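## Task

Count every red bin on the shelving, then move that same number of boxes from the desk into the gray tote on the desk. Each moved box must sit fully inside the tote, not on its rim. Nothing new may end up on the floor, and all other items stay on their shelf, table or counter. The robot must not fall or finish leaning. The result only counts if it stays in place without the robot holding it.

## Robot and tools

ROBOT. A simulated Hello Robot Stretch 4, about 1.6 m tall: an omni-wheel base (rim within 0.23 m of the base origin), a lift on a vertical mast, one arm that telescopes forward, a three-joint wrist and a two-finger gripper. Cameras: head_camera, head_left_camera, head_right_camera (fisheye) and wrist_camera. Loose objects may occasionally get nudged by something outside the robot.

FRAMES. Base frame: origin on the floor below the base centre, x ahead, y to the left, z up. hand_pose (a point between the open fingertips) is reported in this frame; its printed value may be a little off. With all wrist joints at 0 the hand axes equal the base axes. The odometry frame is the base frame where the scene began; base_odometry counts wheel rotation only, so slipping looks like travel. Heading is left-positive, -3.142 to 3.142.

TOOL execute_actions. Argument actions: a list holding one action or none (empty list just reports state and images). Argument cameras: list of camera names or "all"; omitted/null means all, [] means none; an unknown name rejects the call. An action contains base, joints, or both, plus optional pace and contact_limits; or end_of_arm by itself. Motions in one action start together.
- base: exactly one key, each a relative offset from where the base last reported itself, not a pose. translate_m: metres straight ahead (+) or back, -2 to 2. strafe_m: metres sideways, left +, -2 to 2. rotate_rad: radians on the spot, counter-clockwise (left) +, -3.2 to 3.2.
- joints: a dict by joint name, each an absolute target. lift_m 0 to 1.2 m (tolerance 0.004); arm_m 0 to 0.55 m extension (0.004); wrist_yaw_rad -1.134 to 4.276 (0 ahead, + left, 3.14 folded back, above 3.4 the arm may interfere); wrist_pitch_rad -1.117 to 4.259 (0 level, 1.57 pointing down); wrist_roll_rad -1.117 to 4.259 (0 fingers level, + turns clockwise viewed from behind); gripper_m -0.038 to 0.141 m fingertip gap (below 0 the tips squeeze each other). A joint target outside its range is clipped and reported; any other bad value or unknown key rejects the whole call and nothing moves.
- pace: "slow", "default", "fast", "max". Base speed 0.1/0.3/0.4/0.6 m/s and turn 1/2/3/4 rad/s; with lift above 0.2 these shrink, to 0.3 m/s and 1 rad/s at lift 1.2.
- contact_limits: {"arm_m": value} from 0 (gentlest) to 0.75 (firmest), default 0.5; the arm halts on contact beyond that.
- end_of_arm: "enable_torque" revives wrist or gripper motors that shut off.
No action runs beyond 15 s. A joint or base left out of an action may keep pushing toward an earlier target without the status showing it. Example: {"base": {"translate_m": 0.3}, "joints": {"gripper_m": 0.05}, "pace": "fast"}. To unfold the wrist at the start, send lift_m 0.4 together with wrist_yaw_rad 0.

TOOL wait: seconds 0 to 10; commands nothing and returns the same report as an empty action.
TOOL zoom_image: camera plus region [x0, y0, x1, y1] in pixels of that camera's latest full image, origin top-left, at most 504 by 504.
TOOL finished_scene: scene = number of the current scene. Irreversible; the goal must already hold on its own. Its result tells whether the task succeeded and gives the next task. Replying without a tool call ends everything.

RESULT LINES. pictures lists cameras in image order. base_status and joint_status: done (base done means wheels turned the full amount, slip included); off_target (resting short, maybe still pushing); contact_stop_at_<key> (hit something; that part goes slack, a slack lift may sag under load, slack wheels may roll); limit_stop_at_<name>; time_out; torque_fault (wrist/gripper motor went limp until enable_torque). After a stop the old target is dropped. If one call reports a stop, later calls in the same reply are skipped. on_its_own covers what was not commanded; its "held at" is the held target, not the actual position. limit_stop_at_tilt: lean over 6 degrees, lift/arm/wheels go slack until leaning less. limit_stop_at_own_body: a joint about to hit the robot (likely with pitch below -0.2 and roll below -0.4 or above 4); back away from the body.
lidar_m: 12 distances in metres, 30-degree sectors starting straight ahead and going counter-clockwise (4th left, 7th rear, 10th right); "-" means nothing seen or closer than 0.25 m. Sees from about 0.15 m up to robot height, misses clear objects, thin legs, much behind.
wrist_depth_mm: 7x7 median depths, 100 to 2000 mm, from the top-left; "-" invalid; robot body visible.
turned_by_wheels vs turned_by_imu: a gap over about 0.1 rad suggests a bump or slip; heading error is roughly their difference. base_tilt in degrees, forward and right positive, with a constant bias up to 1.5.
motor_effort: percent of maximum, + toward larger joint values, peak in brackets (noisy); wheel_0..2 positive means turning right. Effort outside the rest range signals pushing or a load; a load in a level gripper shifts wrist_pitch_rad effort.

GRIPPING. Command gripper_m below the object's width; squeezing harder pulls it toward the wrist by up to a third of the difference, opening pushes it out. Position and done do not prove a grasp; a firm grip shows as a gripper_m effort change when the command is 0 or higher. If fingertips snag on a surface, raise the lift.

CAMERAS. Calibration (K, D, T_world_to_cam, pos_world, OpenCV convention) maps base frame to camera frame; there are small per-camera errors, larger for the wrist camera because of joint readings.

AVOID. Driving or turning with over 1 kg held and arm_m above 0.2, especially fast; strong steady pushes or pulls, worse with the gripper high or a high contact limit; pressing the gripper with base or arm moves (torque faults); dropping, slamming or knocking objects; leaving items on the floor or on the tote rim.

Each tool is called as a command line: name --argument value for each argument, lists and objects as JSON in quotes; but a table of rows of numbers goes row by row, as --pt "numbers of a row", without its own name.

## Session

execute_actions --actions '[]'

Scene clock: 0.00 s.
base_odometry: x=+0.000 y=+0.000 heading=+0.000 (m, m, rad; odometry frame)
turned_by_wheels: +0.000 (rad since the last result)
turned_by_imu: +0.000 (rad since the last result)
base_tilt: forward=+0.6 right=+0.3 (deg)
lidar_m: 0.85 0.63 0.60 0.65 0.92 2.99 1.19 0.92 1.52 1.75 1.32 1.28
base_status: not commanded
joint_positions: lift_m=+0.138 arm_m=-0.002 wrist_yaw_rad=+3.054 wrist_pitch_rad=+0.012 wrist_roll_rad=+0.012 gripper_m=+0.057
joint_status: not commanded
motor_effort: lift_m=+20 arm_m=-1 wrist_yaw_rad=+0 wrist_pitch_rad=-7 wrist_roll_rad=+0 gripper_m=+1 wheel_0=+0 wheel_1=+0 wheel_2=-1 (%)
hand_pose: x=-0.1112 y=+0.1124 z=+0.3129 quat_wxyz=(+0.044, -0.006, +0.006, +0.999) (m; base frame)
wrist_depth_mm: 123 139 - - - - - / 108 140 - - - - - / 115 141 - - - - - / 138 204 - - - - - / 1661 1921 1983 1983 - - - / 1078 1118 196 1118 198 1138 1118 / 768 723 778 110 778 741 788
pictures: head_camera, head_left_camera, head_right_camera, wrist_camera
camera_calibration (this result's frames):
wrist_camera: T_world_to_cam=[[0.123429, 0.992327, -0.00729574, -0.104453], [0.0327051, -0.0114157, -0.9994, 0.373968], [-0.991814, 0.123117, -0.0338632, 0.120285], [0, 0, 0, 1]] pos_world=[0.119962, 0.0931112, 0.377055]
Images, in order (width x height): head_camera 420x560, head_left_camera 420x672, head_right_camera 420x672, wrist_camera 616x392.

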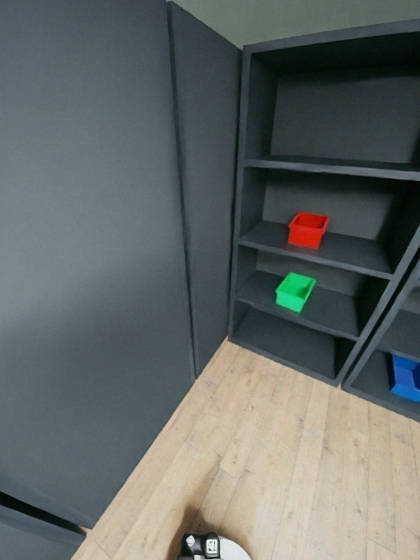

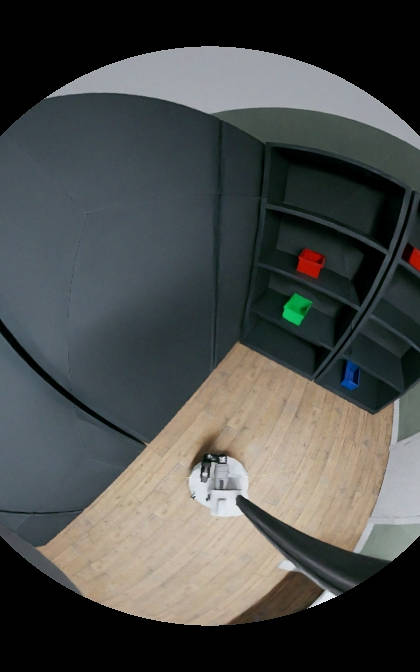

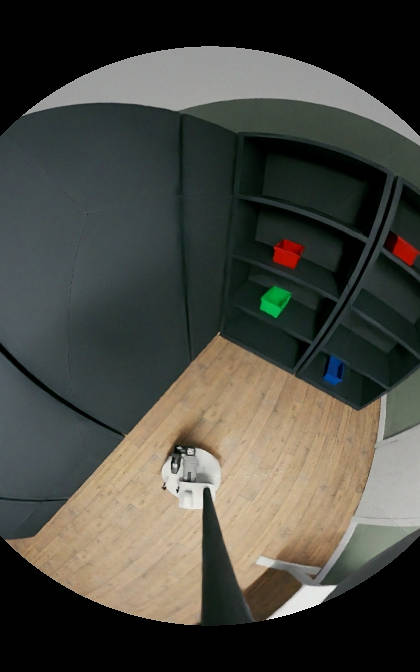

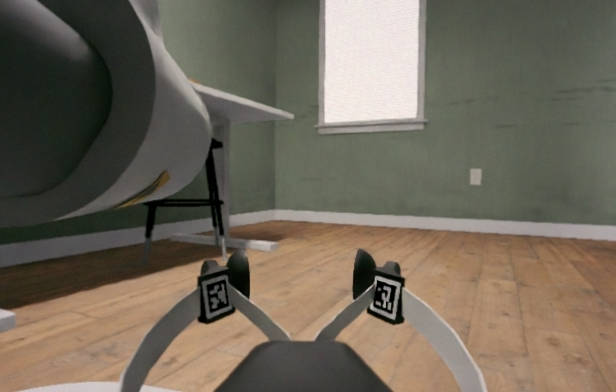

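execute_actions --actions '[{"base":{"rotate_rad":-2.21},"joints":{"lift_m":0.3,"wrist_yaw_rad":0.0},"pace":"max"}]' --cameras '["head_camera","head_left_camera","head_right_camera"]'

Scene clock: 3.33 s.
base_odometry: x=+0.000 y=+0.000 heading=-2.210 (m, m, rad; odometry frame)
turned_by_wheels: -2.210 (rad since the last result)
turned_by_imu: -2.175 (rad since the last result)
base_tilt: forward=+0.5 right=+0.3 (deg)
lidar_m: 0.95 1.64 1.37 1.27 0.94 0.65 0.61 0.64 0.84 2.01 1.31 0.91
base_status: done
joint_positions: lift_m=+0.300 arm_m=-0.002 wrist_yaw_rad=+0.000 wrist_pitch_rad=+0.012 wrist_roll_rad=+0.012 gripper_m=+0.057
joint_status: all done
motor_effort: lift_m=+24(28) arm_m=-1(1) wrist_yaw_rad=-1(7) wrist_pitch_rad=-9(7) wrist_roll_rad=+0(1) gripper_m=-1(5) wheel_0=+0(10) wheel_1=-1(12) wheel_2=+0(12) (%)
hand_pose: x=+0.4570 y=-0.0873 z=+0.4746 quat_wxyz=(+1.000, +0.006, +0.006, +0.000) (m; base frame)
wrist_depth_mm: 1308 1397 1366 1430 1464 1499 1499 / 1336 1397 1366 1430 891 741 831 / 1366 1366 1430 1430 1308 1537 1537 / 1366 1366 1430 1499 1499 1537 1576 / 1430 1366 1397 1464 1464 1537 1576 / 1430 1397 197 1430 198 1537 1537 / 1078 1042 1118 110 1060 1042 1118
pictures: head_camera, head_left_camera, head_right_camera
Images, in order (width x height): head_camera 420x560, head_left_camera 420x672, head_right_camera 420x672.

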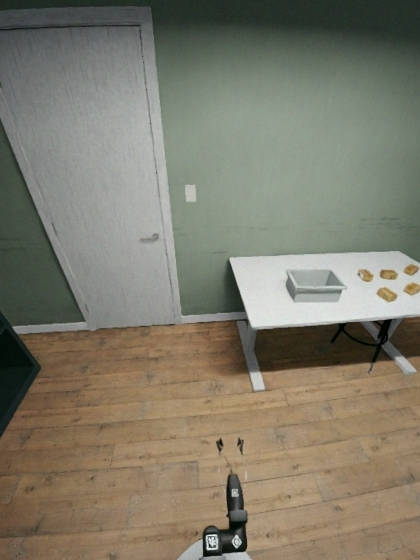

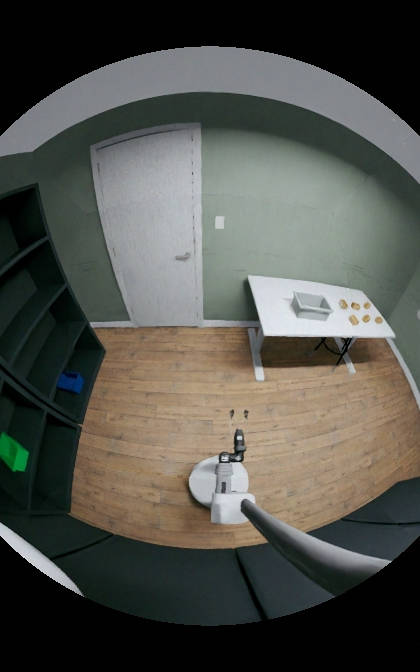

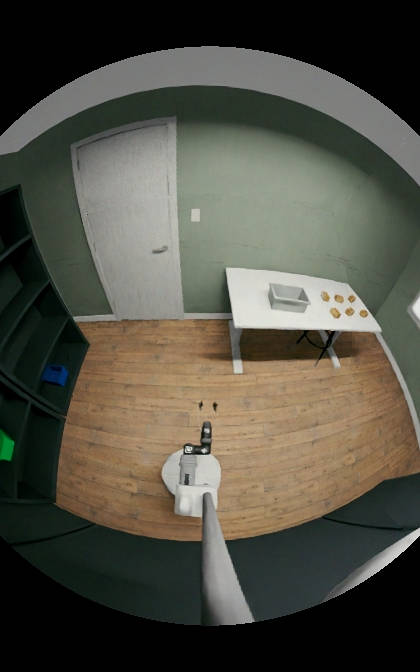

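execute_actions --actions '[{"base":{"rotate_rad":0.048},"joints":{"lift_m":0.2},"pace":"max"}]' --cameras '[]'

execute_actions --actions '[{"base":{"strafe_m":-2.0},"joints":{"wrist_pitch_rad":0.25},"pace":"max"}]' --cameras '["head_camera","head_right_camera"]'

Scene clock: 4.97 s.
base_odometry: x=+0.000 y=+0.000 heading=-2.162 (m, m, rad; odometry frame)
turned_by_wheels: +0.048 (rad since the last result)
turned_by_imu: +0.047 (rad since the last result)
base_tilt: forward=+0.6 right=+0.3 (deg)
lidar_m: 1.13 1.70 1.33 1.28 0.89 0.64 0.60 0.65 0.89 3.01 1.26 0.92
base_status: done
joint_positions: lift_m=+0.200 arm_m=-0.002 wrist_yaw_rad=+0.000 wrist_pitch_rad=+0.012 wrist_roll_rad=+0.012 gripper_m=+0.057
joint_status: all done
motor_effort: lift_m=+17(22) arm_m=-1(1) wrist_yaw_rad=+0(1) wrist_pitch_rad=-8(8) wrist_roll_rad=+1(1) gripper_m=-2(4) wheel_0=+0(5) wheel_1=+1(5) wheel_2=+1(7) (%)
hand_pose: x=+0.4570 y=-0.0874 z=+0.3751 quat_wxyz=(+1.000, +0.006, +0.006, +0.000) (m; base frame)
wrist_depth_mm: 1397 1366 1366 1397 1430 715 715 / 1366 1397 1397 1430 1078 960 976 / 1366 1397 1430 1430 1397 1430 1430 / 1336 1397 1397 1430 1499 1499 1537 / 1366 1397 1430 1430 991 1537 1464 / 1255 1255 196 1255 198 1308 1308 / 878 842 891 110 904 854 904
pictures: none
No camera images: the call's "cameras" was empty. Leave "cameras" out to get every camera's image.

Scene clock: 9.70 s.
base_odometry: x=-1.661 y=+1.115 heading=-2.162 (m, m, rad; odometry frame)
turned_by_wheels: +0.000 (rad since the last result)
turned_by_imu: -0.004 (rad since the last result)
base_tilt: forward=+0.6 right=+0.3 (deg)
lidar_m: 0.90 0.89 1.26 2.45 0.86 0.62 0.59 1.46 1.06 1.00 1.05 1.39
base_status: done
joint_positions: lift_m=+0.200 arm_m=-0.002 wrist_yaw_rad=+0.000 wrist_pitch_rad=+0.252 wrist_roll_rad=+0.012 gripper_m=+0.057
joint_status: all done
motor_effort: lift_m=+17(17) arm_m=-1(1) wrist_yaw_rad=+0(1) wrist_pitch_rad=-6(9) wrist_roll_rad=+0(1) gripper_m=-1(3) wheel_0=-3(14) wheel_1=+1(14) wheel_2=+0(1) (%)
hand_pose: x=+0.4479 y=-0.0874 z=+0.3065 quat_wxyz=(+0.992, +0.006, +0.126, -0.001) (m; base frame)
wrist_depth_mm: 1308 1281 1336 1336 1336 1366 1336 / 1366 1366 1397 1366 1430 1464 1308 / 1397 1430 1430 1464 1464 1499 1308 / 1430 1205 1430 1464 1464 1499 1281 / 960 960 976 976 991 1008 1025 / 723 723 196 741 198 750 759 / 580 564 585 110 597 585 609
pictures: head_camera, head_right_camera
Images, in order (width x height): head_camera 420x560, head_right_camera 420x672.

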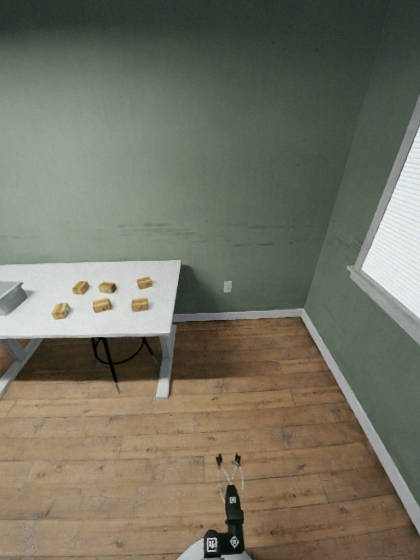

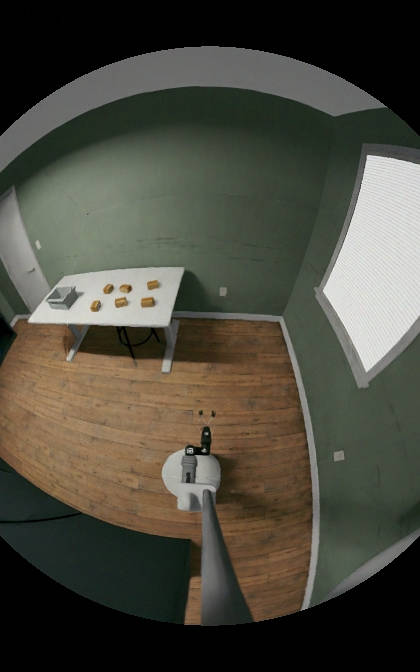

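execute_actions --actions '[{"base":{"strafe_m":-0.52},"pace":"max"}]' --cameras '["head_right_camera"]'

Scene clock: 12.13 s.
base_odometry: x=-2.092 y=+1.405 heading=-2.162 (m, m, rad; odometry frame)
turned_by_wheels: +0.000 (rad since the last result)
turned_by_imu: -0.001 (rad since the last result)
base_tilt: forward=+0.7 right=+0.3 (deg)
lidar_m: 1.68 1.12 1.24 2.43 0.87 0.77 2.05 0.74 0.51 0.46 0.52 0.64
base_status: done
joint_positions: lift_m=+0.200 arm_m=-0.002 wrist_yaw_rad=+0.000 wrist_pitch_rad=+0.252 wrist_roll_rad=+0.012 gripper_m=+0.057
joint_status: not commanded
motor_effort: lift_m=+17(17) arm_m=-1(1) wrist_yaw_rad=-1(0) wrist_pitch_rad=-6(7) wrist_roll_rad=+1(1) gripper_m=-1(3) wheel_0=-1(15) wheel_1=+2(13) wheel_2=+0(1) (%)
hand_pose: x=+0.4479 y=-0.0874 z=+0.3065 quat_wxyz=(+0.992, +0.006, +0.126, -0.001) (m; base frame)
wrist_depth_mm: 1281 1336 1336 1336 1366 831 585 / 1366 1397 1397 1397 1366 820 585 / 1430 1397 1430 1430 1430 820 574 / 1397 1464 1464 1464 1308 831 574 / 960 960 991 1008 991 798 574 / 732 732 196 741 199 715 569 / 585 564 591 110 597 585 554
pictures: head_right_camera
Images, in order (width x height): head_right_camera 420x672.

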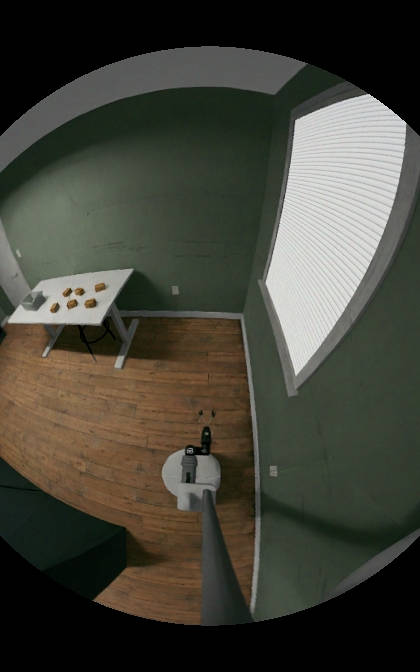

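execute_actions --actions '[{"base":{"translate_m":-1.62},"joints":{"wrist_yaw_rad":0.7},"pace":"max"}]'

Scene clock: 16.60 s.
base_odometry: x=-1.189 y=+2.750 heading=-2.162 (m, m, rad; odometry frame)
turned_by_wheels: +0.000 (rad since the last result)
turned_by_imu: -0.005 (rad since the last result)
base_tilt: forward=+0.7 right=+0.3 (deg)
lidar_m: 1.95 0.75 0.78 1.90 0.66 0.46 0.43 0.46 0.54 0.51 0.54 0.73
base_status: done
joint_positions: lift_m=+0.200 arm_m=-0.002 wrist_yaw_rad=+0.700 wrist_pitch_rad=+0.252 wrist_roll_rad=+0.012 gripper_m=+0.057
joint_status: all done
motor_effort: lift_m=+17(17) arm_m=-1(1) wrist_yaw_rad=+1(8) wrist_pitch_rad=-9(6) wrist_roll_rad=+0(0) gripper_m=-2(4) wheel_0=+1(9) wheel_1=+1(9) wheel_2=-1(17) (%)
hand_pose: x=+0.4385 y=+0.1130 z=+0.3065 quat_wxyz=(+0.932, -0.037, +0.120, +0.339) (m; base frame)
wrist_depth_mm: 707 525 627 809 - - - / 1205 554 647 820 - - - / 1229 564 661 854 - - - / 1042 609 691 904 1499 1464 1499 / 878 627 683 917 991 1008 1025 / 732 654 196 732 198 750 759 / 585 569 597 110 603 580 609
pictures: head_camera, head_left_camera, head_right_camera, wrist_camera
camera_calibration (this result's frames):
wrist_camera: T_world_to_cam=[[0.615543, -0.788102, 0.00147468, -0.190246], [-0.212558, -0.167819, -0.96263, 0.463531], [0.758898, 0.592227, -0.270817, -0.0829266], [0, 0, 0, 1]] pos_world=[0.278564, -0.0230325, 0.424031]
Images, in order (width x height): head_camera 420x560, head_left_camera 420x672, head_right_camera 420x672, wrist_camera 616x392.

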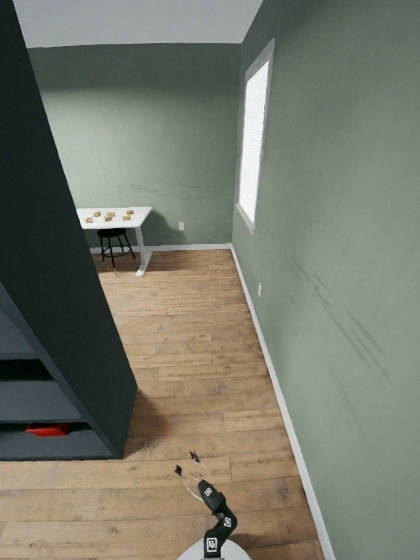

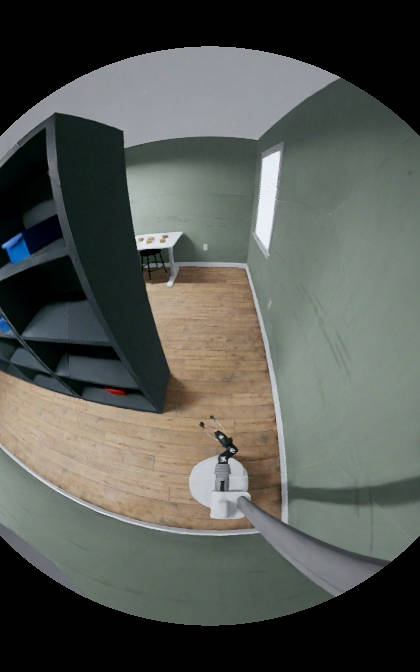

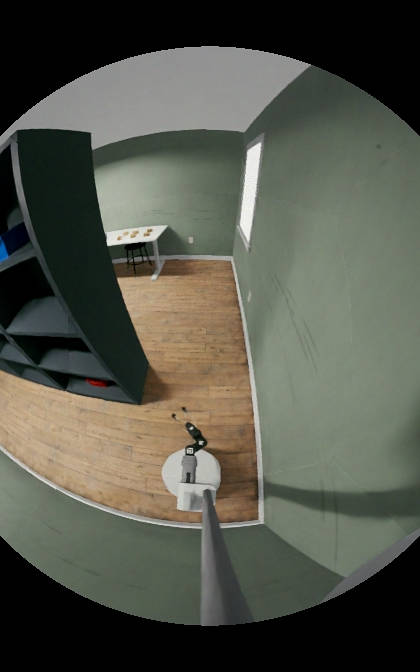

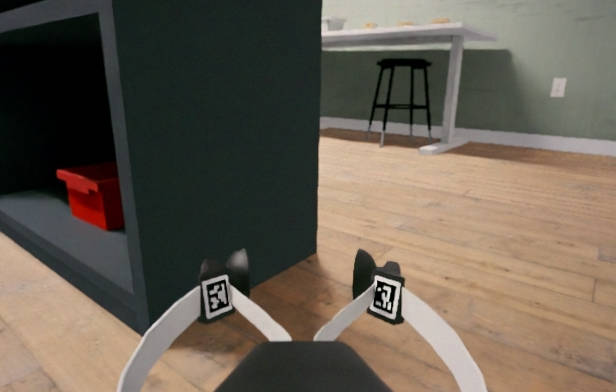

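execute_actions --actions '[{"base":{"strafe_m":2.0},"joints":{"wrist_yaw_rad":1.1},"pace":"max"}]'

Scene clock: 21.80 s.
base_odometry: x=+0.471 y=+1.635 heading=-2.162 (m, m, rad; odometry frame)
turned_by_wheels: +0.000 (rad since the last result)
turned_by_imu: +0.002 (rad since the last result)
base_tilt: forward=+0.5 right=+0.4 (deg)
lidar_m: 0.50 0.52 0.74 1.93 0.70 0.50 0.47 0.48 0.69 1.81 0.78 0.54
base_status: done
joint_positions: lift_m=+0.200 arm_m=-0.002 wrist_yaw_rad=+1.100 wrist_pitch_rad=+0.252 wrist_roll_rad=+0.012 gripper_m=+0.057
joint_status: all done
motor_effort: lift_m=+17(17) arm_m=-1(1) wrist_yaw_rad=+0(6) wrist_pitch_rad=-5(5) wrist_roll_rad=+1(0) gripper_m=+0(2) wheel_0=+2(15) wheel_1=-1(13) wheel_2=+0(1) (%)
hand_pose: x=+0.3732 y=+0.2093 z=+0.3065 quat_wxyz=(+0.846, -0.061, +0.110, +0.518) (m; base frame)
wrist_depth_mm: 1756 1863 904 508 375 421 488 / 1808 1921 1205 1336 389 452 525 / 1808 - 1281 1366 407 480 569 / 1464 1430 1205 798 424 504 615 / 960 991 931 715 445 544 634 / 723 732 197 530 198 554 621 / 580 564 597 110 477 473 492
pictures: head_camera, head_left_camera, head_right_camera, wrist_camera
camera_calibration (this result's frames):
wrist_camera: T_world_to_cam=[[0.873915, -0.486076, 0.00147477, -0.233784], [-0.1304, -0.237367, -0.962628, 0.449685], [0.46826, 0.841063, -0.270823, -0.0339493], [0, 0, 0, 1]] pos_world=[0.278843, 0.0216573, 0.42403]
Images, in order (width x height): head_camera 420x560, head_left_camera 420x672, head_right_camera 420x672, wrist_camera 616x392.

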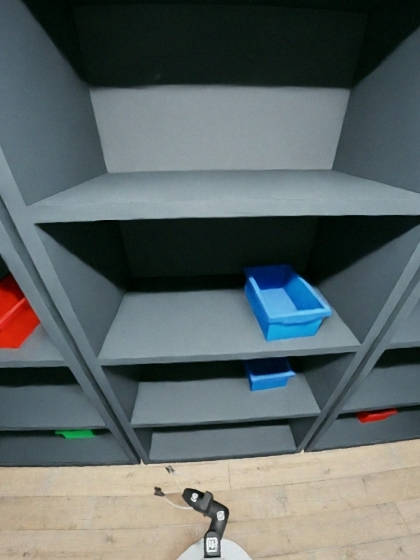

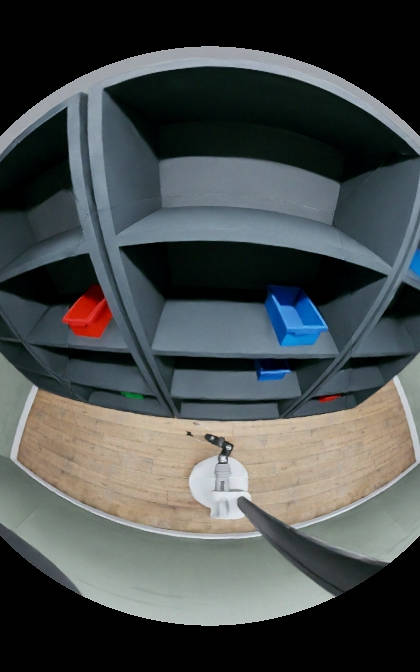

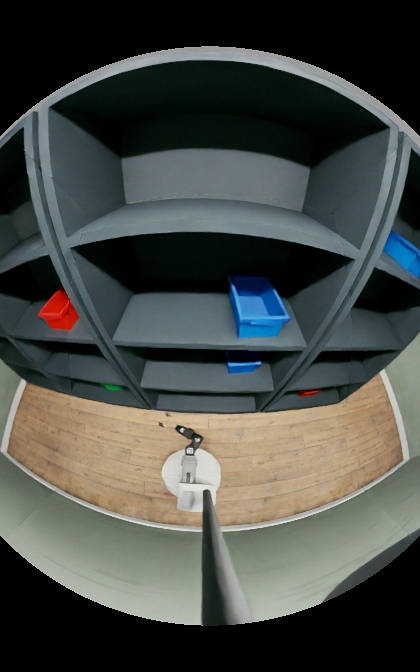

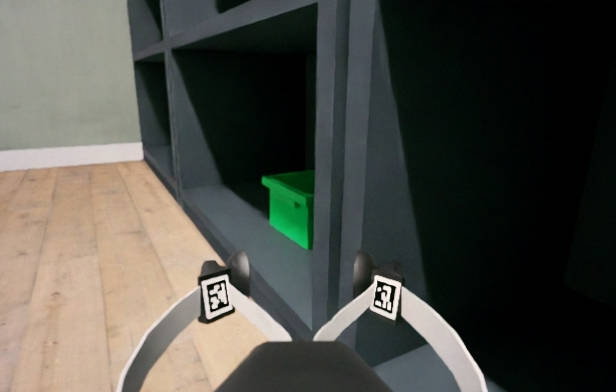

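execute_actions --actions '[{"base":{"strafe_m":1.1},"joints":{"wrist_yaw_rad":1.2},"pace":"max"}]'

Scene clock: 25.27 s.
base_odometry: x=+1.385 y=+1.022 heading=-2.162 (m, m, rad; odometry frame)
turned_by_wheels: +0.000 (rad since the last result)
turned_by_imu: +0.001 (rad since the last result)
base_tilt: forward=+0.7 right=+0.2 (deg)
lidar_m: 0.48 0.52 0.72 1.14 0.74 0.51 0.48 0.51 0.71 1.89 0.73 0.51
base_status: done
joint_positions: lift_m=+0.200 arm_m=-0.002 wrist_yaw_rad=+1.200 wrist_pitch_rad=+0.252 wrist_roll_rad=+0.012 gripper_m=+0.057
joint_status: all done
motor_effort: lift_m=+17(17) arm_m=-1(1) wrist_yaw_rad=+1(7) wrist_pitch_rad=-6(7) wrist_roll_rad=+1(1) gripper_m=-2(3) wheel_0=+2(16) wheel_1=-1(17) wheel_2=+0(0) (%)
hand_pose: x=+0.3513 y=+0.2287 z=+0.3065 quat_wxyz=(+0.819, -0.066, +0.107, +0.559) (m; base frame)
wrist_depth_mm: 917 976 1025 647 627 268 224 / 931 1008 1078 1138 1098 278 228 / 960 1025 1078 1182 1118 289 231 / 976 1060 1138 1205 1025 296 239 / 960 976 931 798 559 307 250 / 723 732 196 634 198 317 264 / 585 569 591 110 480 278 286
pictures: head_camera, head_left_camera, head_right_camera, wrist_camera
camera_calibration (this result's frames):
wrist_camera: T_world_to_cam=[[0.91807, -0.396416, 0.00147474, -0.241224], [-0.106056, -0.249198, -0.962628, 0.445583], [0.381968, 0.883603, -0.270823, -0.0194082], [0, 0, 0, 1]] pos_world=[0.276131, 0.0325625, 0.42403]
Images, in order (width x height): head_camera 420x560, head_left_camera 420x672, head_right_camera 420x672, wrist_camera 616x392.

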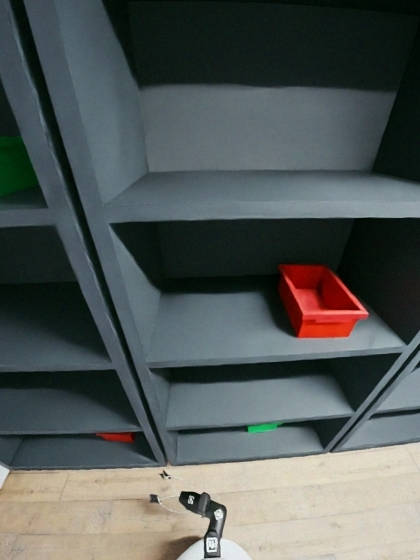

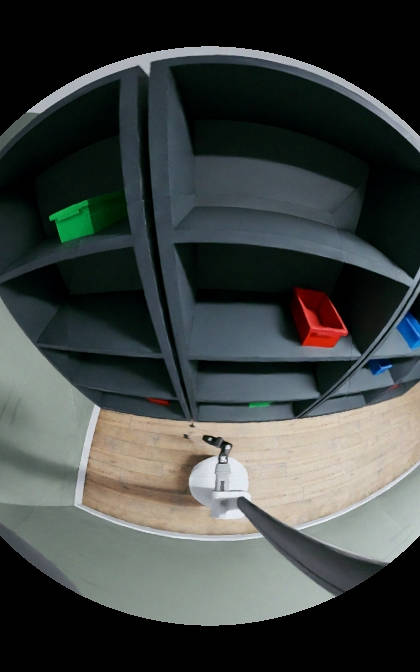

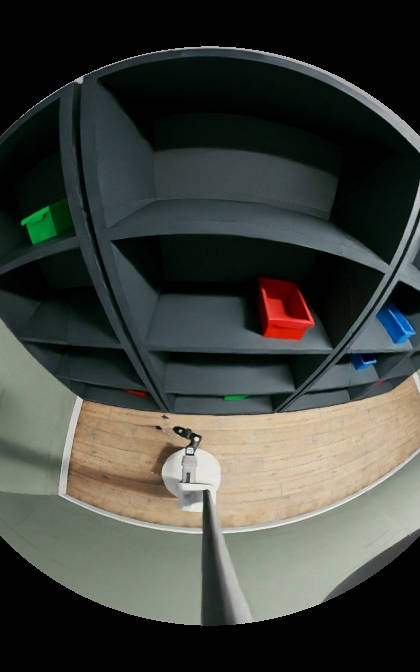

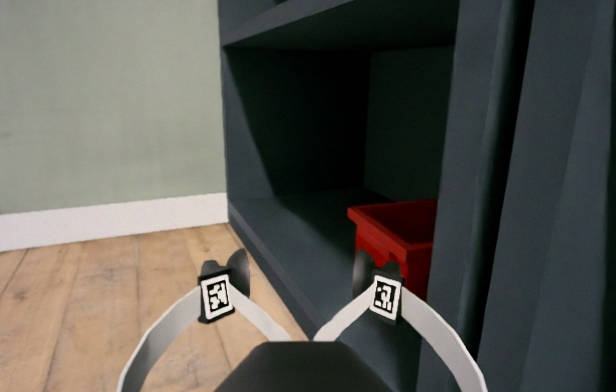

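execute_actions --actions '[{"base":{"strafe_m":-1.55},"joints":{"wrist_yaw_rad":0.9},"pace":"max"}]' --cameras '["head_camera","wrist_camera"]'

execute_actions --actions '[{"base":{"strafe_m":-1.55},"pace":"max"}]' --cameras '["head_camera"]'

Scene clock: 29.67 s.
base_odometry: x=+0.098 y=+1.885 heading=-2.161 (m, m, rad; odometry frame)
turned_by_wheels: +0.000 (rad since the last result)
turned_by_imu: -0.001 (rad since the last result)
base_tilt: forward=+0.7 right=+0.3 (deg)
lidar_m: 0.51 0.53 0.73 1.98 0.69 0.50 0.47 0.49 0.68 1.79 0.76 0.54
base_status: done
joint_positions: lift_m=+0.200 arm_m=-0.002 wrist_yaw_rad=+0.900 wrist_pitch_rad=+0.252 wrist_roll_rad=+0.012 gripper_m=+0.057
joint_status: all done
motor_effort: lift_m=+17(17) arm_m=-1(1) wrist_yaw_rad=-1(6) wrist_pitch_rad=-8(6) wrist_roll_rad=+0(0) gripper_m=+1(2) wheel_0=+0(14) wheel_1=+3(16) wheel_2=+0(1) (%)
hand_pose: x=+0.4106 y=+0.1645 z=+0.3065 quat_wxyz=(+0.894, -0.049, +0.116, +0.431) (m; base frame)
wrist_depth_mm: 1397 723 676 647 627 609 559 / - 759 831 960 820 683 591 / 1921 809 878 1008 842 699 597 / 1464 866 891 1008 878 707 609 / 960 878 788 809 809 723 634 / 732 732 196 609 199 603 609 / 585 569 591 110 488 473 488
pictures: head_camera, wrist_camera
camera_calibration (this result's frames):
wrist_camera: T_world_to_cam=[[0.760115, -0.649787, 0.00147479, -0.214607], [-0.1749, -0.206781, -0.962628, 0.457184], [0.625808, 0.731449, -0.270825, -0.060497], [0, 0, 0, 1]] pos_world=[0.280947, -0.000661877, 0.42403]
Images, in order (width x height): head_camera 420x560, wrist_camera 616x392.

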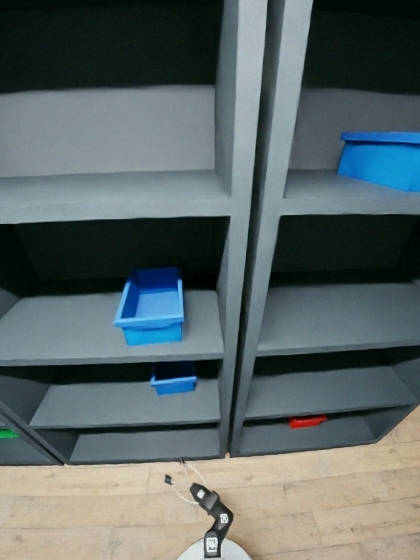

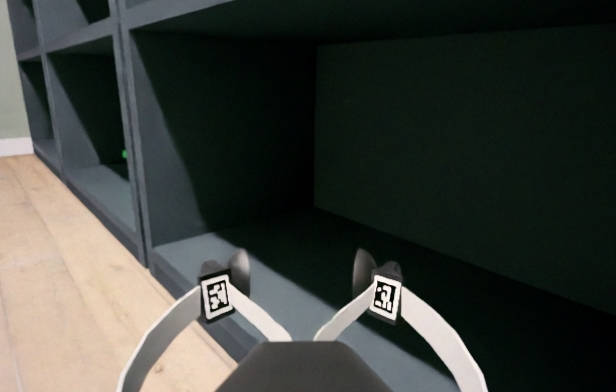

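Scene clock: 33.63 s.
base_odometry: x=-1.190 y=+2.748 heading=-2.161 (m, m, rad; odometry frame)
turned_by_wheels: +0.000 (rad since the last result)
turned_by_imu: -0.001 (rad since the last result)
base_tilt: forward=+0.6 right=+0.2 (deg)
lidar_m: 1.91 0.75 0.75 1.90 0.67 0.48 0.44 0.47 0.53 0.51 0.52 0.74
base_status: done
joint_positions: lift_m=+0.200 arm_m=-0.002 wrist_yaw_rad=+0.900 wrist_pitch_rad=+0.252 wrist_roll_rad=+0.012 gripper_m=+0.057
joint_status: not commanded
motor_effort: lift_m=+17(17) arm_m=-1(1) wrist_yaw_rad=+0(0) wrist_pitch_rad=-8(7) wrist_roll_rad=+1(0) gripper_m=+2(4) wheel_0=-1(16) wheel_1=+2(15) wheel_2=+0(1) (%)
hand_pose: x=+0.4106 y=+0.1645 z=+0.3065 quat_wxyz=(+0.894, -0.049, +0.116, +0.431) (m; base frame)
wrist_depth_mm: 1808 866 539 609 741 - - / 1983 1281 569 640 788 - - / 1983 1336 591 661 842 - - / 1430 1160 627 699 866 1499 1537 / 960 931 640 732 866 960 1008 / 723 741 196 707 198 750 741 / 585 569 597 110 597 580 597
pictures: head_camera
Images, in order (width x height): head_camera 420x560.

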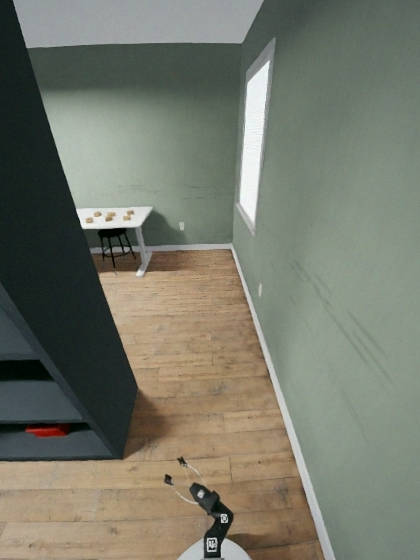

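execute_actions --actions '[{"base":{"translate_m":2.0},"joints":{"lift_m":0.5,"wrist_yaw_rad":0.0,"wrist_pitch_rad":1.57,"gripper_m":0.10,"wrist_roll_rad":0.0},"pace":"max"}]' --cameras '["head_camera","head_left_camera"]'

Scene clock: 38.80 s.
base_odometry: x=-2.303 y=+1.087 heading=-2.161 (m, m, rad; odometry frame)
turned_by_wheels: +0.000 (rad since the last result)
turned_by_imu: +0.004 (rad since the last result)
base_tilt: forward=+0.6 right=+0.3 (deg)
lidar_m: 1.30 1.01 0.84 1.96 1.41 1.12 2.09 0.73 0.51 0.45 0.47 0.63
base_status: done
joint_positions: lift_m=+0.500 arm_m=-0.002 wrist_yaw_rad=+0.000 wrist_pitch_rad=+1.570 wrist_roll_rad=+0.000 gripper_m=+0.100
joint_status: all done
motor_effort: lift_m=+24(26) arm_m=-1(1) wrist_yaw_rad=+1(4) wrist_pitch_rad=+0(6) wrist_roll_rad=+0(0) gripper_m=-2(0) wheel_0=-1(9) wheel_1=-1(7) wheel_2=+1(16) (%)
hand_pose: x=+0.1687 y=-0.0874 z=+0.3894 quat_wxyz=(+0.707, +0.000, +0.707, +0.000) (m; base frame)
wrist_depth_mm: 603 597 609 615 603 615 580 / 603 603 609 615 615 621 574 / 597 609 609 609 615 615 580 / 609 609 615 609 621 627 580 / 603 413 402 404 621 627 574 / 609 404 402 404 204 634 574 / 402 404 407 110 627 634 574
pictures: head_camera, head_left_camera
Images, in order (width x height): head_camera 420x560, head_left_camera 420x672.

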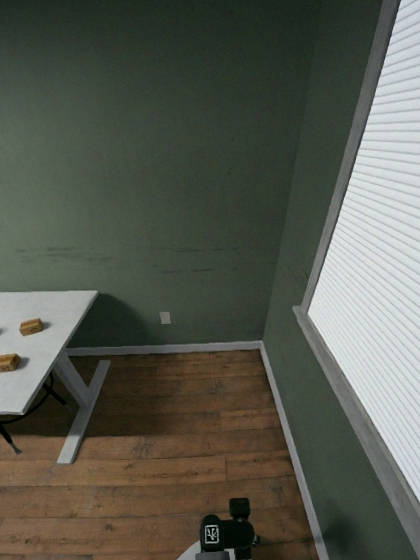

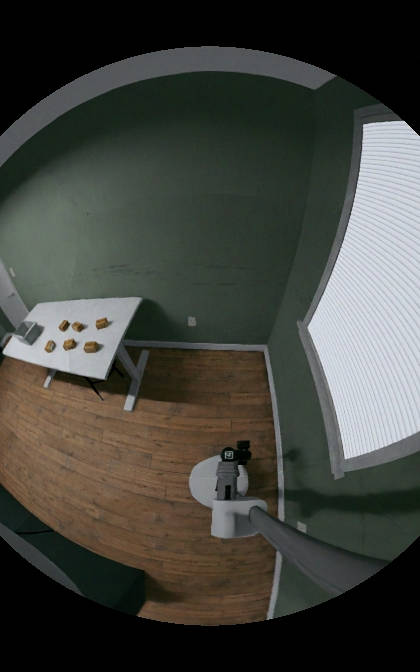

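execute_actions --actions '[{"base":{"strafe_m":0.96},"joints":{"lift_m":1.05},"pace":"max"}]' --cameras '["head_camera"]'

execute_actions --actions '[{"base":{"translate_m":0.19},"joints":{"arm_m":0.33},"pace":"max"}]' --cameras '["head_camera","wrist_camera"]'

Scene clock: 43.33 s.
base_odometry: x=-1.506 y=+0.552 heading=-2.161 (m, m, rad; odometry frame)
turned_by_wheels: +0.000 (rad since the last result)
turned_by_imu: +0.001 (rad since the last result)
base_tilt: forward=+0.5 right=+0.3 (deg)
lidar_m: 0.48 0.50 0.70 2.83 1.42 1.03 0.97 1.02 1.52 1.41 1.48 0.50
base_status: done
joint_positions: lift_m=+1.050 arm_m=-0.002 wrist_yaw_rad=+0.000 wrist_pitch_rad=+1.570 wrist_roll_rad=+0.000 gripper_m=+0.100
joint_status: all done
motor_effort: lift_m=+24(25) arm_m=-1(1) wrist_yaw_rad=+0(0) wrist_pitch_rad=-1(0) wrist_roll_rad=+0(0) gripper_m=+2(1) wheel_0=+3(13) wheel_1=-2(13) wheel_2=+0(1) (%)
hand_pose: x=+0.1687 y=-0.0874 z=+0.9394 quat_wxyz=(+0.707, +0.000, +0.707, +0.000) (m; base frame)
wrist_depth_mm: 1138 1138 1160 1138 1160 1182 1160 / 1138 1138 1118 1160 1160 1160 1182 / 1160 1160 1160 1160 1160 1160 1205 / 1160 1160 1160 1160 1205 1182 1182 / 1138 1160 946 960 1182 1182 1205 / 1182 1182 946 960 218 1205 1229 / 1182 1182 1182 110 1160 1182 1205
pictures: head_camera
Images, in order (width x height): head_camera 420x560.

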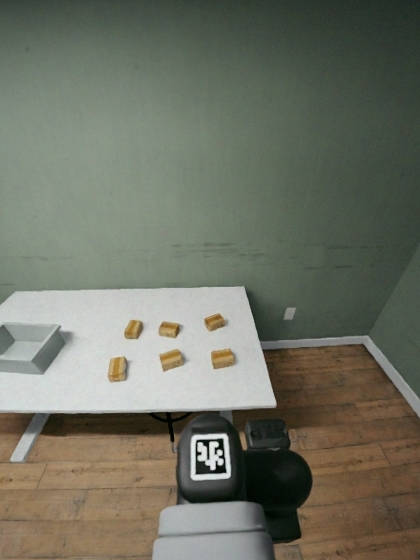

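Scene clock: 45.23 s.
base_odometry: x=-1.612 y=+0.395 heading=-2.161 (m, m, rad; odometry frame)
turned_by_wheels: +0.000 (rad since the last result)
turned_by_imu: +0.000 (rad since the last result)
base_tilt: forward=+0.6 right=+0.3 (deg)
lidar_m: 0.27 0.31 0.44 1.22 1.67 1.21 1.16 1.23 1.52 1.41 1.48 0.31
base_status: done
joint_positions: lift_m=+1.050 arm_m=+0.329 wrist_yaw_rad=+0.000 wrist_pitch_rad=+1.570 wrist_roll_rad=+0.000 gripper_m=+0.100
joint_status: all done
motor_effort: lift_m=+24(24) arm_m=+5(6) wrist_yaw_rad=-1(0) wrist_pitch_rad=+0(2) wrist_roll_rad=+0(1) gripper_m=+0(1) wheel_0=+2(7) wheel_1=+1(7) wheel_2=-1(11) (%)
hand_pose: x=+0.5004 y=-0.0874 z=+0.9394 quat_wxyz=(+0.707, +0.000, +0.707, +0.000) (m; base frame)
wrist_depth_mm: 430 430 433 407 439 1160 1182 / 384 436 436 442 439 1182 1182 / 436 442 442 445 439 1160 1182 / 439 439 442 442 449 1182 1205 / 392 436 442 397 449 1160 1205 / 439 439 445 452 205 1205 1205 / 442 449 449 110 452 1160 1205
pictures: head_camera, wrist_camera
camera_calibration (this result's frames):
wrist_camera: T_world_to_cam=[[0.00439407, -0.999348, 0.035847, -0.132179], [-0.999773, -0.00364374, 0.0209699, 0.536521], [-0.0208256, -0.035931, -0.999137, 1.1797], [0, 0, 0, 1]] pos_world=[0.561549, -0.0877497, 1.17217]
Images, in order (width x height): head_camera 420x560, wrist_camera 616x392.

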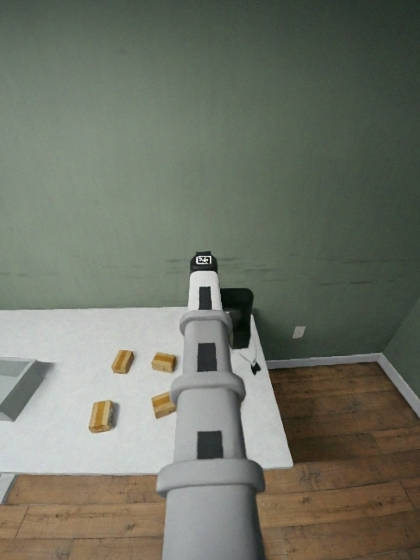

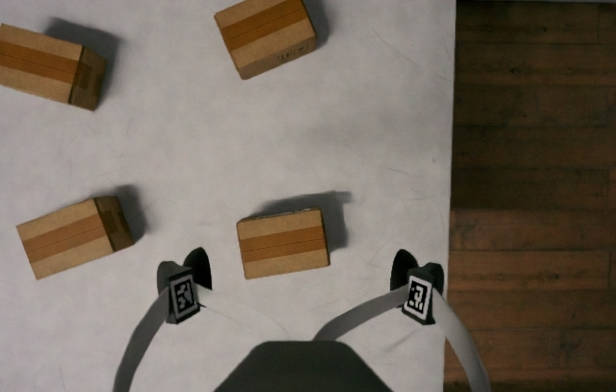

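execute_actions --actions '[{"base":{"strafe_m":0.017},"joints":{"wrist_roll_rad":1.417,"lift_m":0.93},"pace":"max"}]' --cameras '["wrist_camera"]'

Scene clock: 47.17 s.
base_odometry: x=-1.597 y=+0.385 heading=-2.161 (m, m, rad; odometry frame)
turned_by_wheels: +0.000 (rad since the last result)
turned_by_imu: +0.000 (rad since the last result)
base_tilt: forward=+0.6 right=+0.2 (deg)
lidar_m: 0.28 0.31 0.44 1.22 1.68 1.22 1.17 1.21 1.52 1.43 1.48 0.31
base_status: done
joint_positions: lift_m=+0.930 arm_m=+0.329 wrist_yaw_rad=+0.000 wrist_pitch_rad=+1.570 wrist_roll_rad=+1.416 gripper_m=+0.100
joint_status: all done
motor_effort: lift_m=+16(20) arm_m=+5(5) wrist_yaw_rad=-1(1) wrist_pitch_rad=+1(1) wrist_roll_rad=+3(5) gripper_m=-1(1) wheel_0=+0(8) wheel_1=+2(10) wheel_2=+0(0) (%)
hand_pose: x=+0.5003 y=-0.0874 z=+0.8200 quat_wxyz=(+0.537, +0.460, +0.537, -0.460) (m; base frame)
wrist_depth_mm: 315 317 317 319 1042 1042 1025 / 315 317 320 320 320 322 1042 / 317 320 320 322 324 325 1078 / 291 320 322 322 325 329 1060 / 273 324 324 277 329 329 842 / 324 324 325 277 204 329 866 / 327 329 327 110 330 334 1078
pictures: wrist_camera
camera_calibration (this result's frames):
wrist_camera: T_world_to_cam=[[-0.98681, -0.158045, 0.0350455, 0.4422], [-0.157347, 0.987301, 0.0218552, 0.2034], [-0.0380546, 0.0160526, -0.999147, 1.07356], [0, 0, 0, 1]] pos_world=[0.509226, -0.148164, 1.0527]
Images, in order (width x height): wrist_camera 616x392.

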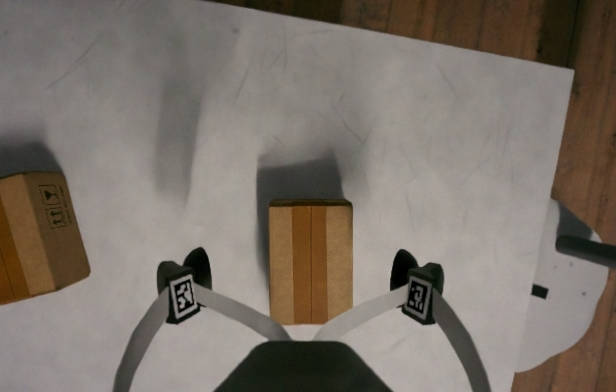

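execute_actions --actions '[{"joints":{"arm_m":0.322,"lift_m":0.868,"gripper_m":0.085},"pace":"max"}]' --cameras '["wrist_camera"]'

execute_actions --actions '[{"joints":{"gripper_m":0.025},"pace":"max"}]' --cameras '["wrist_camera"]'

Scene clock: 48.33 s.
base_odometry: x=-1.597 y=+0.385 heading=-2.161 (m, m, rad; odometry frame)
turned_by_wheels: +0.000 (rad since the last result)
turned_by_imu: +0.000 (rad since the last result)
base_tilt: forward=+0.6 right=+0.2 (deg)
lidar_m: 0.28 0.31 0.45 1.25 1.68 1.24 1.16 1.21 1.53 1.43 1.50 0.30
base_status: not commanded
joint_positions: lift_m=+0.868 arm_m=+0.323 wrist_yaw_rad=+0.000 wrist_pitch_rad=+1.570 wrist_roll_rad=+1.417 gripper_m=+0.085
joint_status: all done
motor_effort: lift_m=+17(17) arm_m=-5(5) wrist_yaw_rad=+0(0) wrist_pitch_rad=-1(2) wrist_roll_rad=+2(2) gripper_m=-1(3) wheel_0=-1(0) wheel_1=+2(2) wheel_2=+0(0) (%)
hand_pose: x=+0.4940 y=-0.0874 z=+0.7580 quat_wxyz=(+0.537, +0.460, +0.537, -0.460) (m; base frame)
wrist_depth_mm: 253 255 256 257 257 258 960 / 256 256 257 258 259 260 259 / 257 259 257 260 262 262 262 / 258 259 262 260 262 264 264 / 260 262 262 213 263 264 265 / 263 263 201 213 204 266 268 / 264 265 265 110 267 268 798
pictures: wrist_camera
camera_calibration (this result's frames):
wrist_camera: T_world_to_cam=[[-0.986841, -0.157831, 0.0351234, 0.43813], [-0.157131, 0.987336, 0.0218676, 0.203651], [-0.03813, 0.0160609, -0.999144, 1.0114], [0, 0, 0, 1]] pos_world=[0.50293, -0.148166, 0.990689]
Images, in order (width x height): wrist_camera 616x392.

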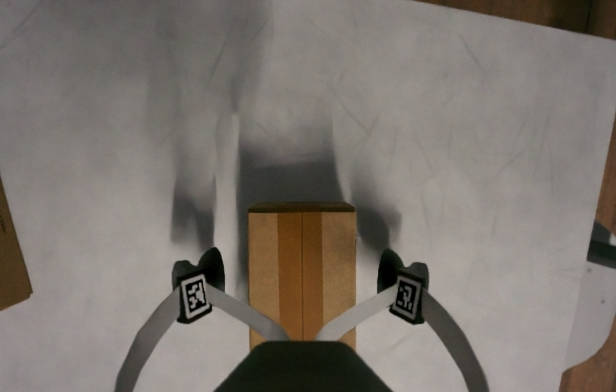

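Scene clock: 49.73 s.
base_odometry: x=-1.597 y=+0.385 heading=-2.161 (m, m, rad; odometry frame)
turned_by_wheels: +0.000 (rad since the last result)
turned_by_imu: +0.000 (rad since the last result)
base_tilt: forward=+0.7 right=+0.3 (deg)
lidar_m: 0.29 0.32 0.43 1.23 1.68 1.23 1.17 1.21 1.51 1.41 1.47 0.32
base_status: not commanded
joint_positions: lift_m=+0.868 arm_m=+0.323 wrist_yaw_rad=+0.000 wrist_pitch_rad=+1.570 wrist_roll_rad=+1.417 gripper_m=+0.025
joint_status: all done
motor_effort: lift_m=+17(17) arm_m=-5(5) wrist_yaw_rad=+0(0) wrist_pitch_rad=-2(0) wrist_roll_rad=+2(2) gripper_m=-16(8) wheel_0=+0(0) wheel_1=+2(2) wheel_2=+0(0) (%)
hand_pose: x=+0.4940 y=-0.0874 z=+0.7580 quat_wxyz=(+0.537, +0.460, +0.537, -0.460) (m; base frame)
wrist_depth_mm: 253 254 256 256 258 258 976 / 255 257 257 258 259 260 262 / 257 259 259 259 262 263 262 / 259 260 260 262 264 264 265 / 260 260 260 202 263 265 266 / 263 263 194 203 192 267 267 / 263 264 266 110 268 268 798
pictures: wrist_camera
camera_calibration (this result's frames):
wrist_camera: T_world_to_cam=[[-0.986841, -0.157831, 0.0351273, 0.438126], [-0.157132, 0.987336, 0.0218682, 0.203651], [-0.0381339, 0.0160609, -0.999144, 1.0114], [0, 0, 0, 1]] pos_world=[0.502929, -0.148166, 0.990689]
Images, in order (width x height): wrist_camera 616x392.

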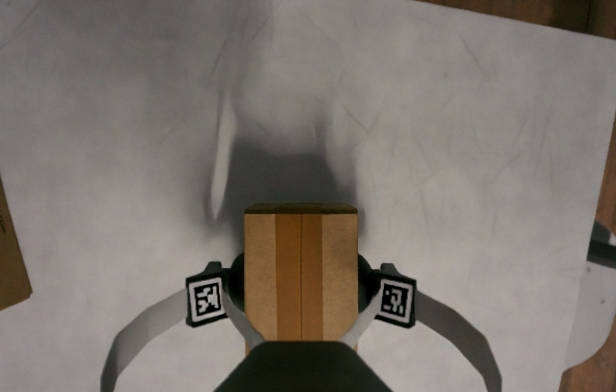

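execute_actions --actions '[{"base":{"strafe_m":0.87},"joints":{"lift_m":1.06,"wrist_roll_rad":0.0,"arm_m":0.31},"pace":"max"}]' --cameras '["wrist_camera","head_camera"]'

Scene clock: 54.43 s.
base_odometry: x=-0.875 y=-0.099 heading=-2.161 (m, m, rad; odometry frame)
turned_by_wheels: +0.000 (rad since the last result)
turned_by_imu: +0.000 (rad since the last result)
base_tilt: forward=+0.6 right=+0.3 (deg)
lidar_m: 0.28 0.31 0.45 1.96 1.69 1.23 1.17 1.22 1.69 2.28 0.44 0.31
base_status: done
joint_positions: lift_m=+1.060 arm_m=+0.311 wrist_yaw_rad=+0.000 wrist_pitch_rad=+1.570 wrist_roll_rad=+0.001 gripper_m=+0.025
joint_status: all done
motor_effort: lift_m=+24(26) arm_m=-5(6) wrist_yaw_rad=+0(0) wrist_pitch_rad=-2(1) wrist_roll_rad=+0(5) gripper_m=-14(14) wheel_0=+2(12) wheel_1=+0(11) wheel_2=+0(1) (%)
hand_pose: x=+0.4820 y=-0.0874 z=+0.9494 quat_wxyz=(+0.707, +0.000, +0.707, +0.000) (m; base frame)
wrist_depth_mm: 436 442 445 449 455 452 452 / 442 343 384 357 347 455 455 / 445 377 445 452 430 452 455 / 449 389 449 452 410 459 462 / 449 345 336 202 382 459 462 / 455 449 194 203 191 462 466 / 452 459 459 110 462 466 469
pictures: head_camera, wrist_camera
camera_calibration (this result's frames):
wrist_camera: T_world_to_cam=[[0.00379565, -0.99935, 0.0358455, -0.132165], [-0.999769, -0.00303404, 0.0212775, 0.517692], [-0.0211549, -0.035918, -0.999131, 1.1894], [0, 0, 0, 1]] pos_world=[0.543236, -0.0877872, 1.18209]
Images, in order (width x height): head_camera 420x560, wrist_camera 616x392.

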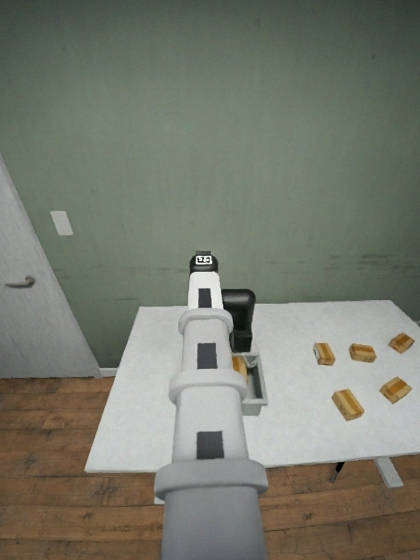

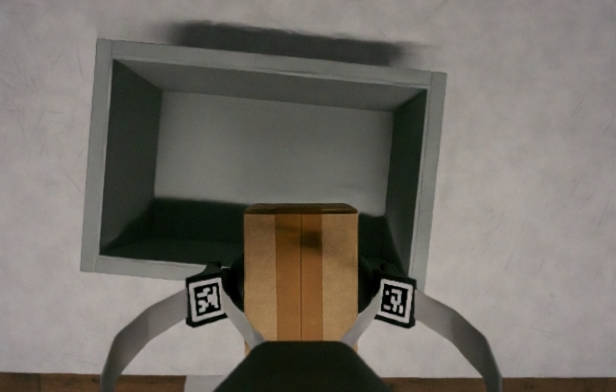

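execute_actions --actions '[{"base":{"strafe_m":0.035},"joints":{"lift_m":0.995,"wrist_roll_rad":0.085,"arm_m":0.344},"pace":"max"}]' --cameras '["wrist_camera"]'

Scene clock: 56.20 s.
base_odometry: x=-0.845 y=-0.119 heading=-2.161 (m, m, rad; odometry frame)
turned_by_wheels: +0.000 (rad since the last result)
turned_by_imu: +0.000 (rad since the last result)
base_tilt: forward=+0.6 right=+0.3 (deg)
lidar_m: 0.30 0.32 0.45 1.92 1.72 1.23 1.17 1.21 1.68 1.20 0.43 0.29
base_status: done
joint_positions: lift_m=+0.995 arm_m=+0.343 wrist_yaw_rad=+0.000 wrist_pitch_rad=+1.570 wrist_roll_rad=+0.084 gripper_m=+0.025
joint_status: all done
motor_effort: lift_m=+16(23) arm_m=+5(8) wrist_yaw_rad=+0(1) wrist_pitch_rad=-1(3) wrist_roll_rad=+1(3) gripper_m=-13(12) wheel_0=+1(10) wheel_1=+0(8) wheel_2=+0(0) (%)
hand_pose: x=+0.5142 y=-0.0874 z=+0.8850 quat_wxyz=(+0.707, +0.030, +0.706, -0.030) (m; base frame)
wrist_depth_mm: 379 379 382 384 387 387 389 / 379 267 267 267 301 301 389 / 379 307 382 387 384 303 392 / 384 309 384 384 387 301 394 / 387 307 387 202 389 303 394 / 387 268 195 203 193 281 397 / 394 271 271 110 338 397 397
pictures: wrist_camera
camera_calibration (this result's frames):
wrist_camera: T_world_to_cam=[[-0.0798826, -0.996162, 0.035785, -0.0866188], [-0.996514, 0.0806746, 0.0212615, 0.556964], [-0.0240669, -0.0339618, -0.999133, 1.12747], [0, 0, 0, 1]] pos_world=[0.575238, -0.0929282, 1.11775]
Images, in order (width x height): wrist_camera 616x392.

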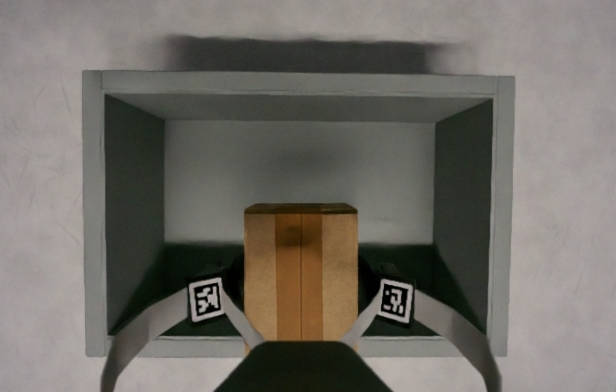

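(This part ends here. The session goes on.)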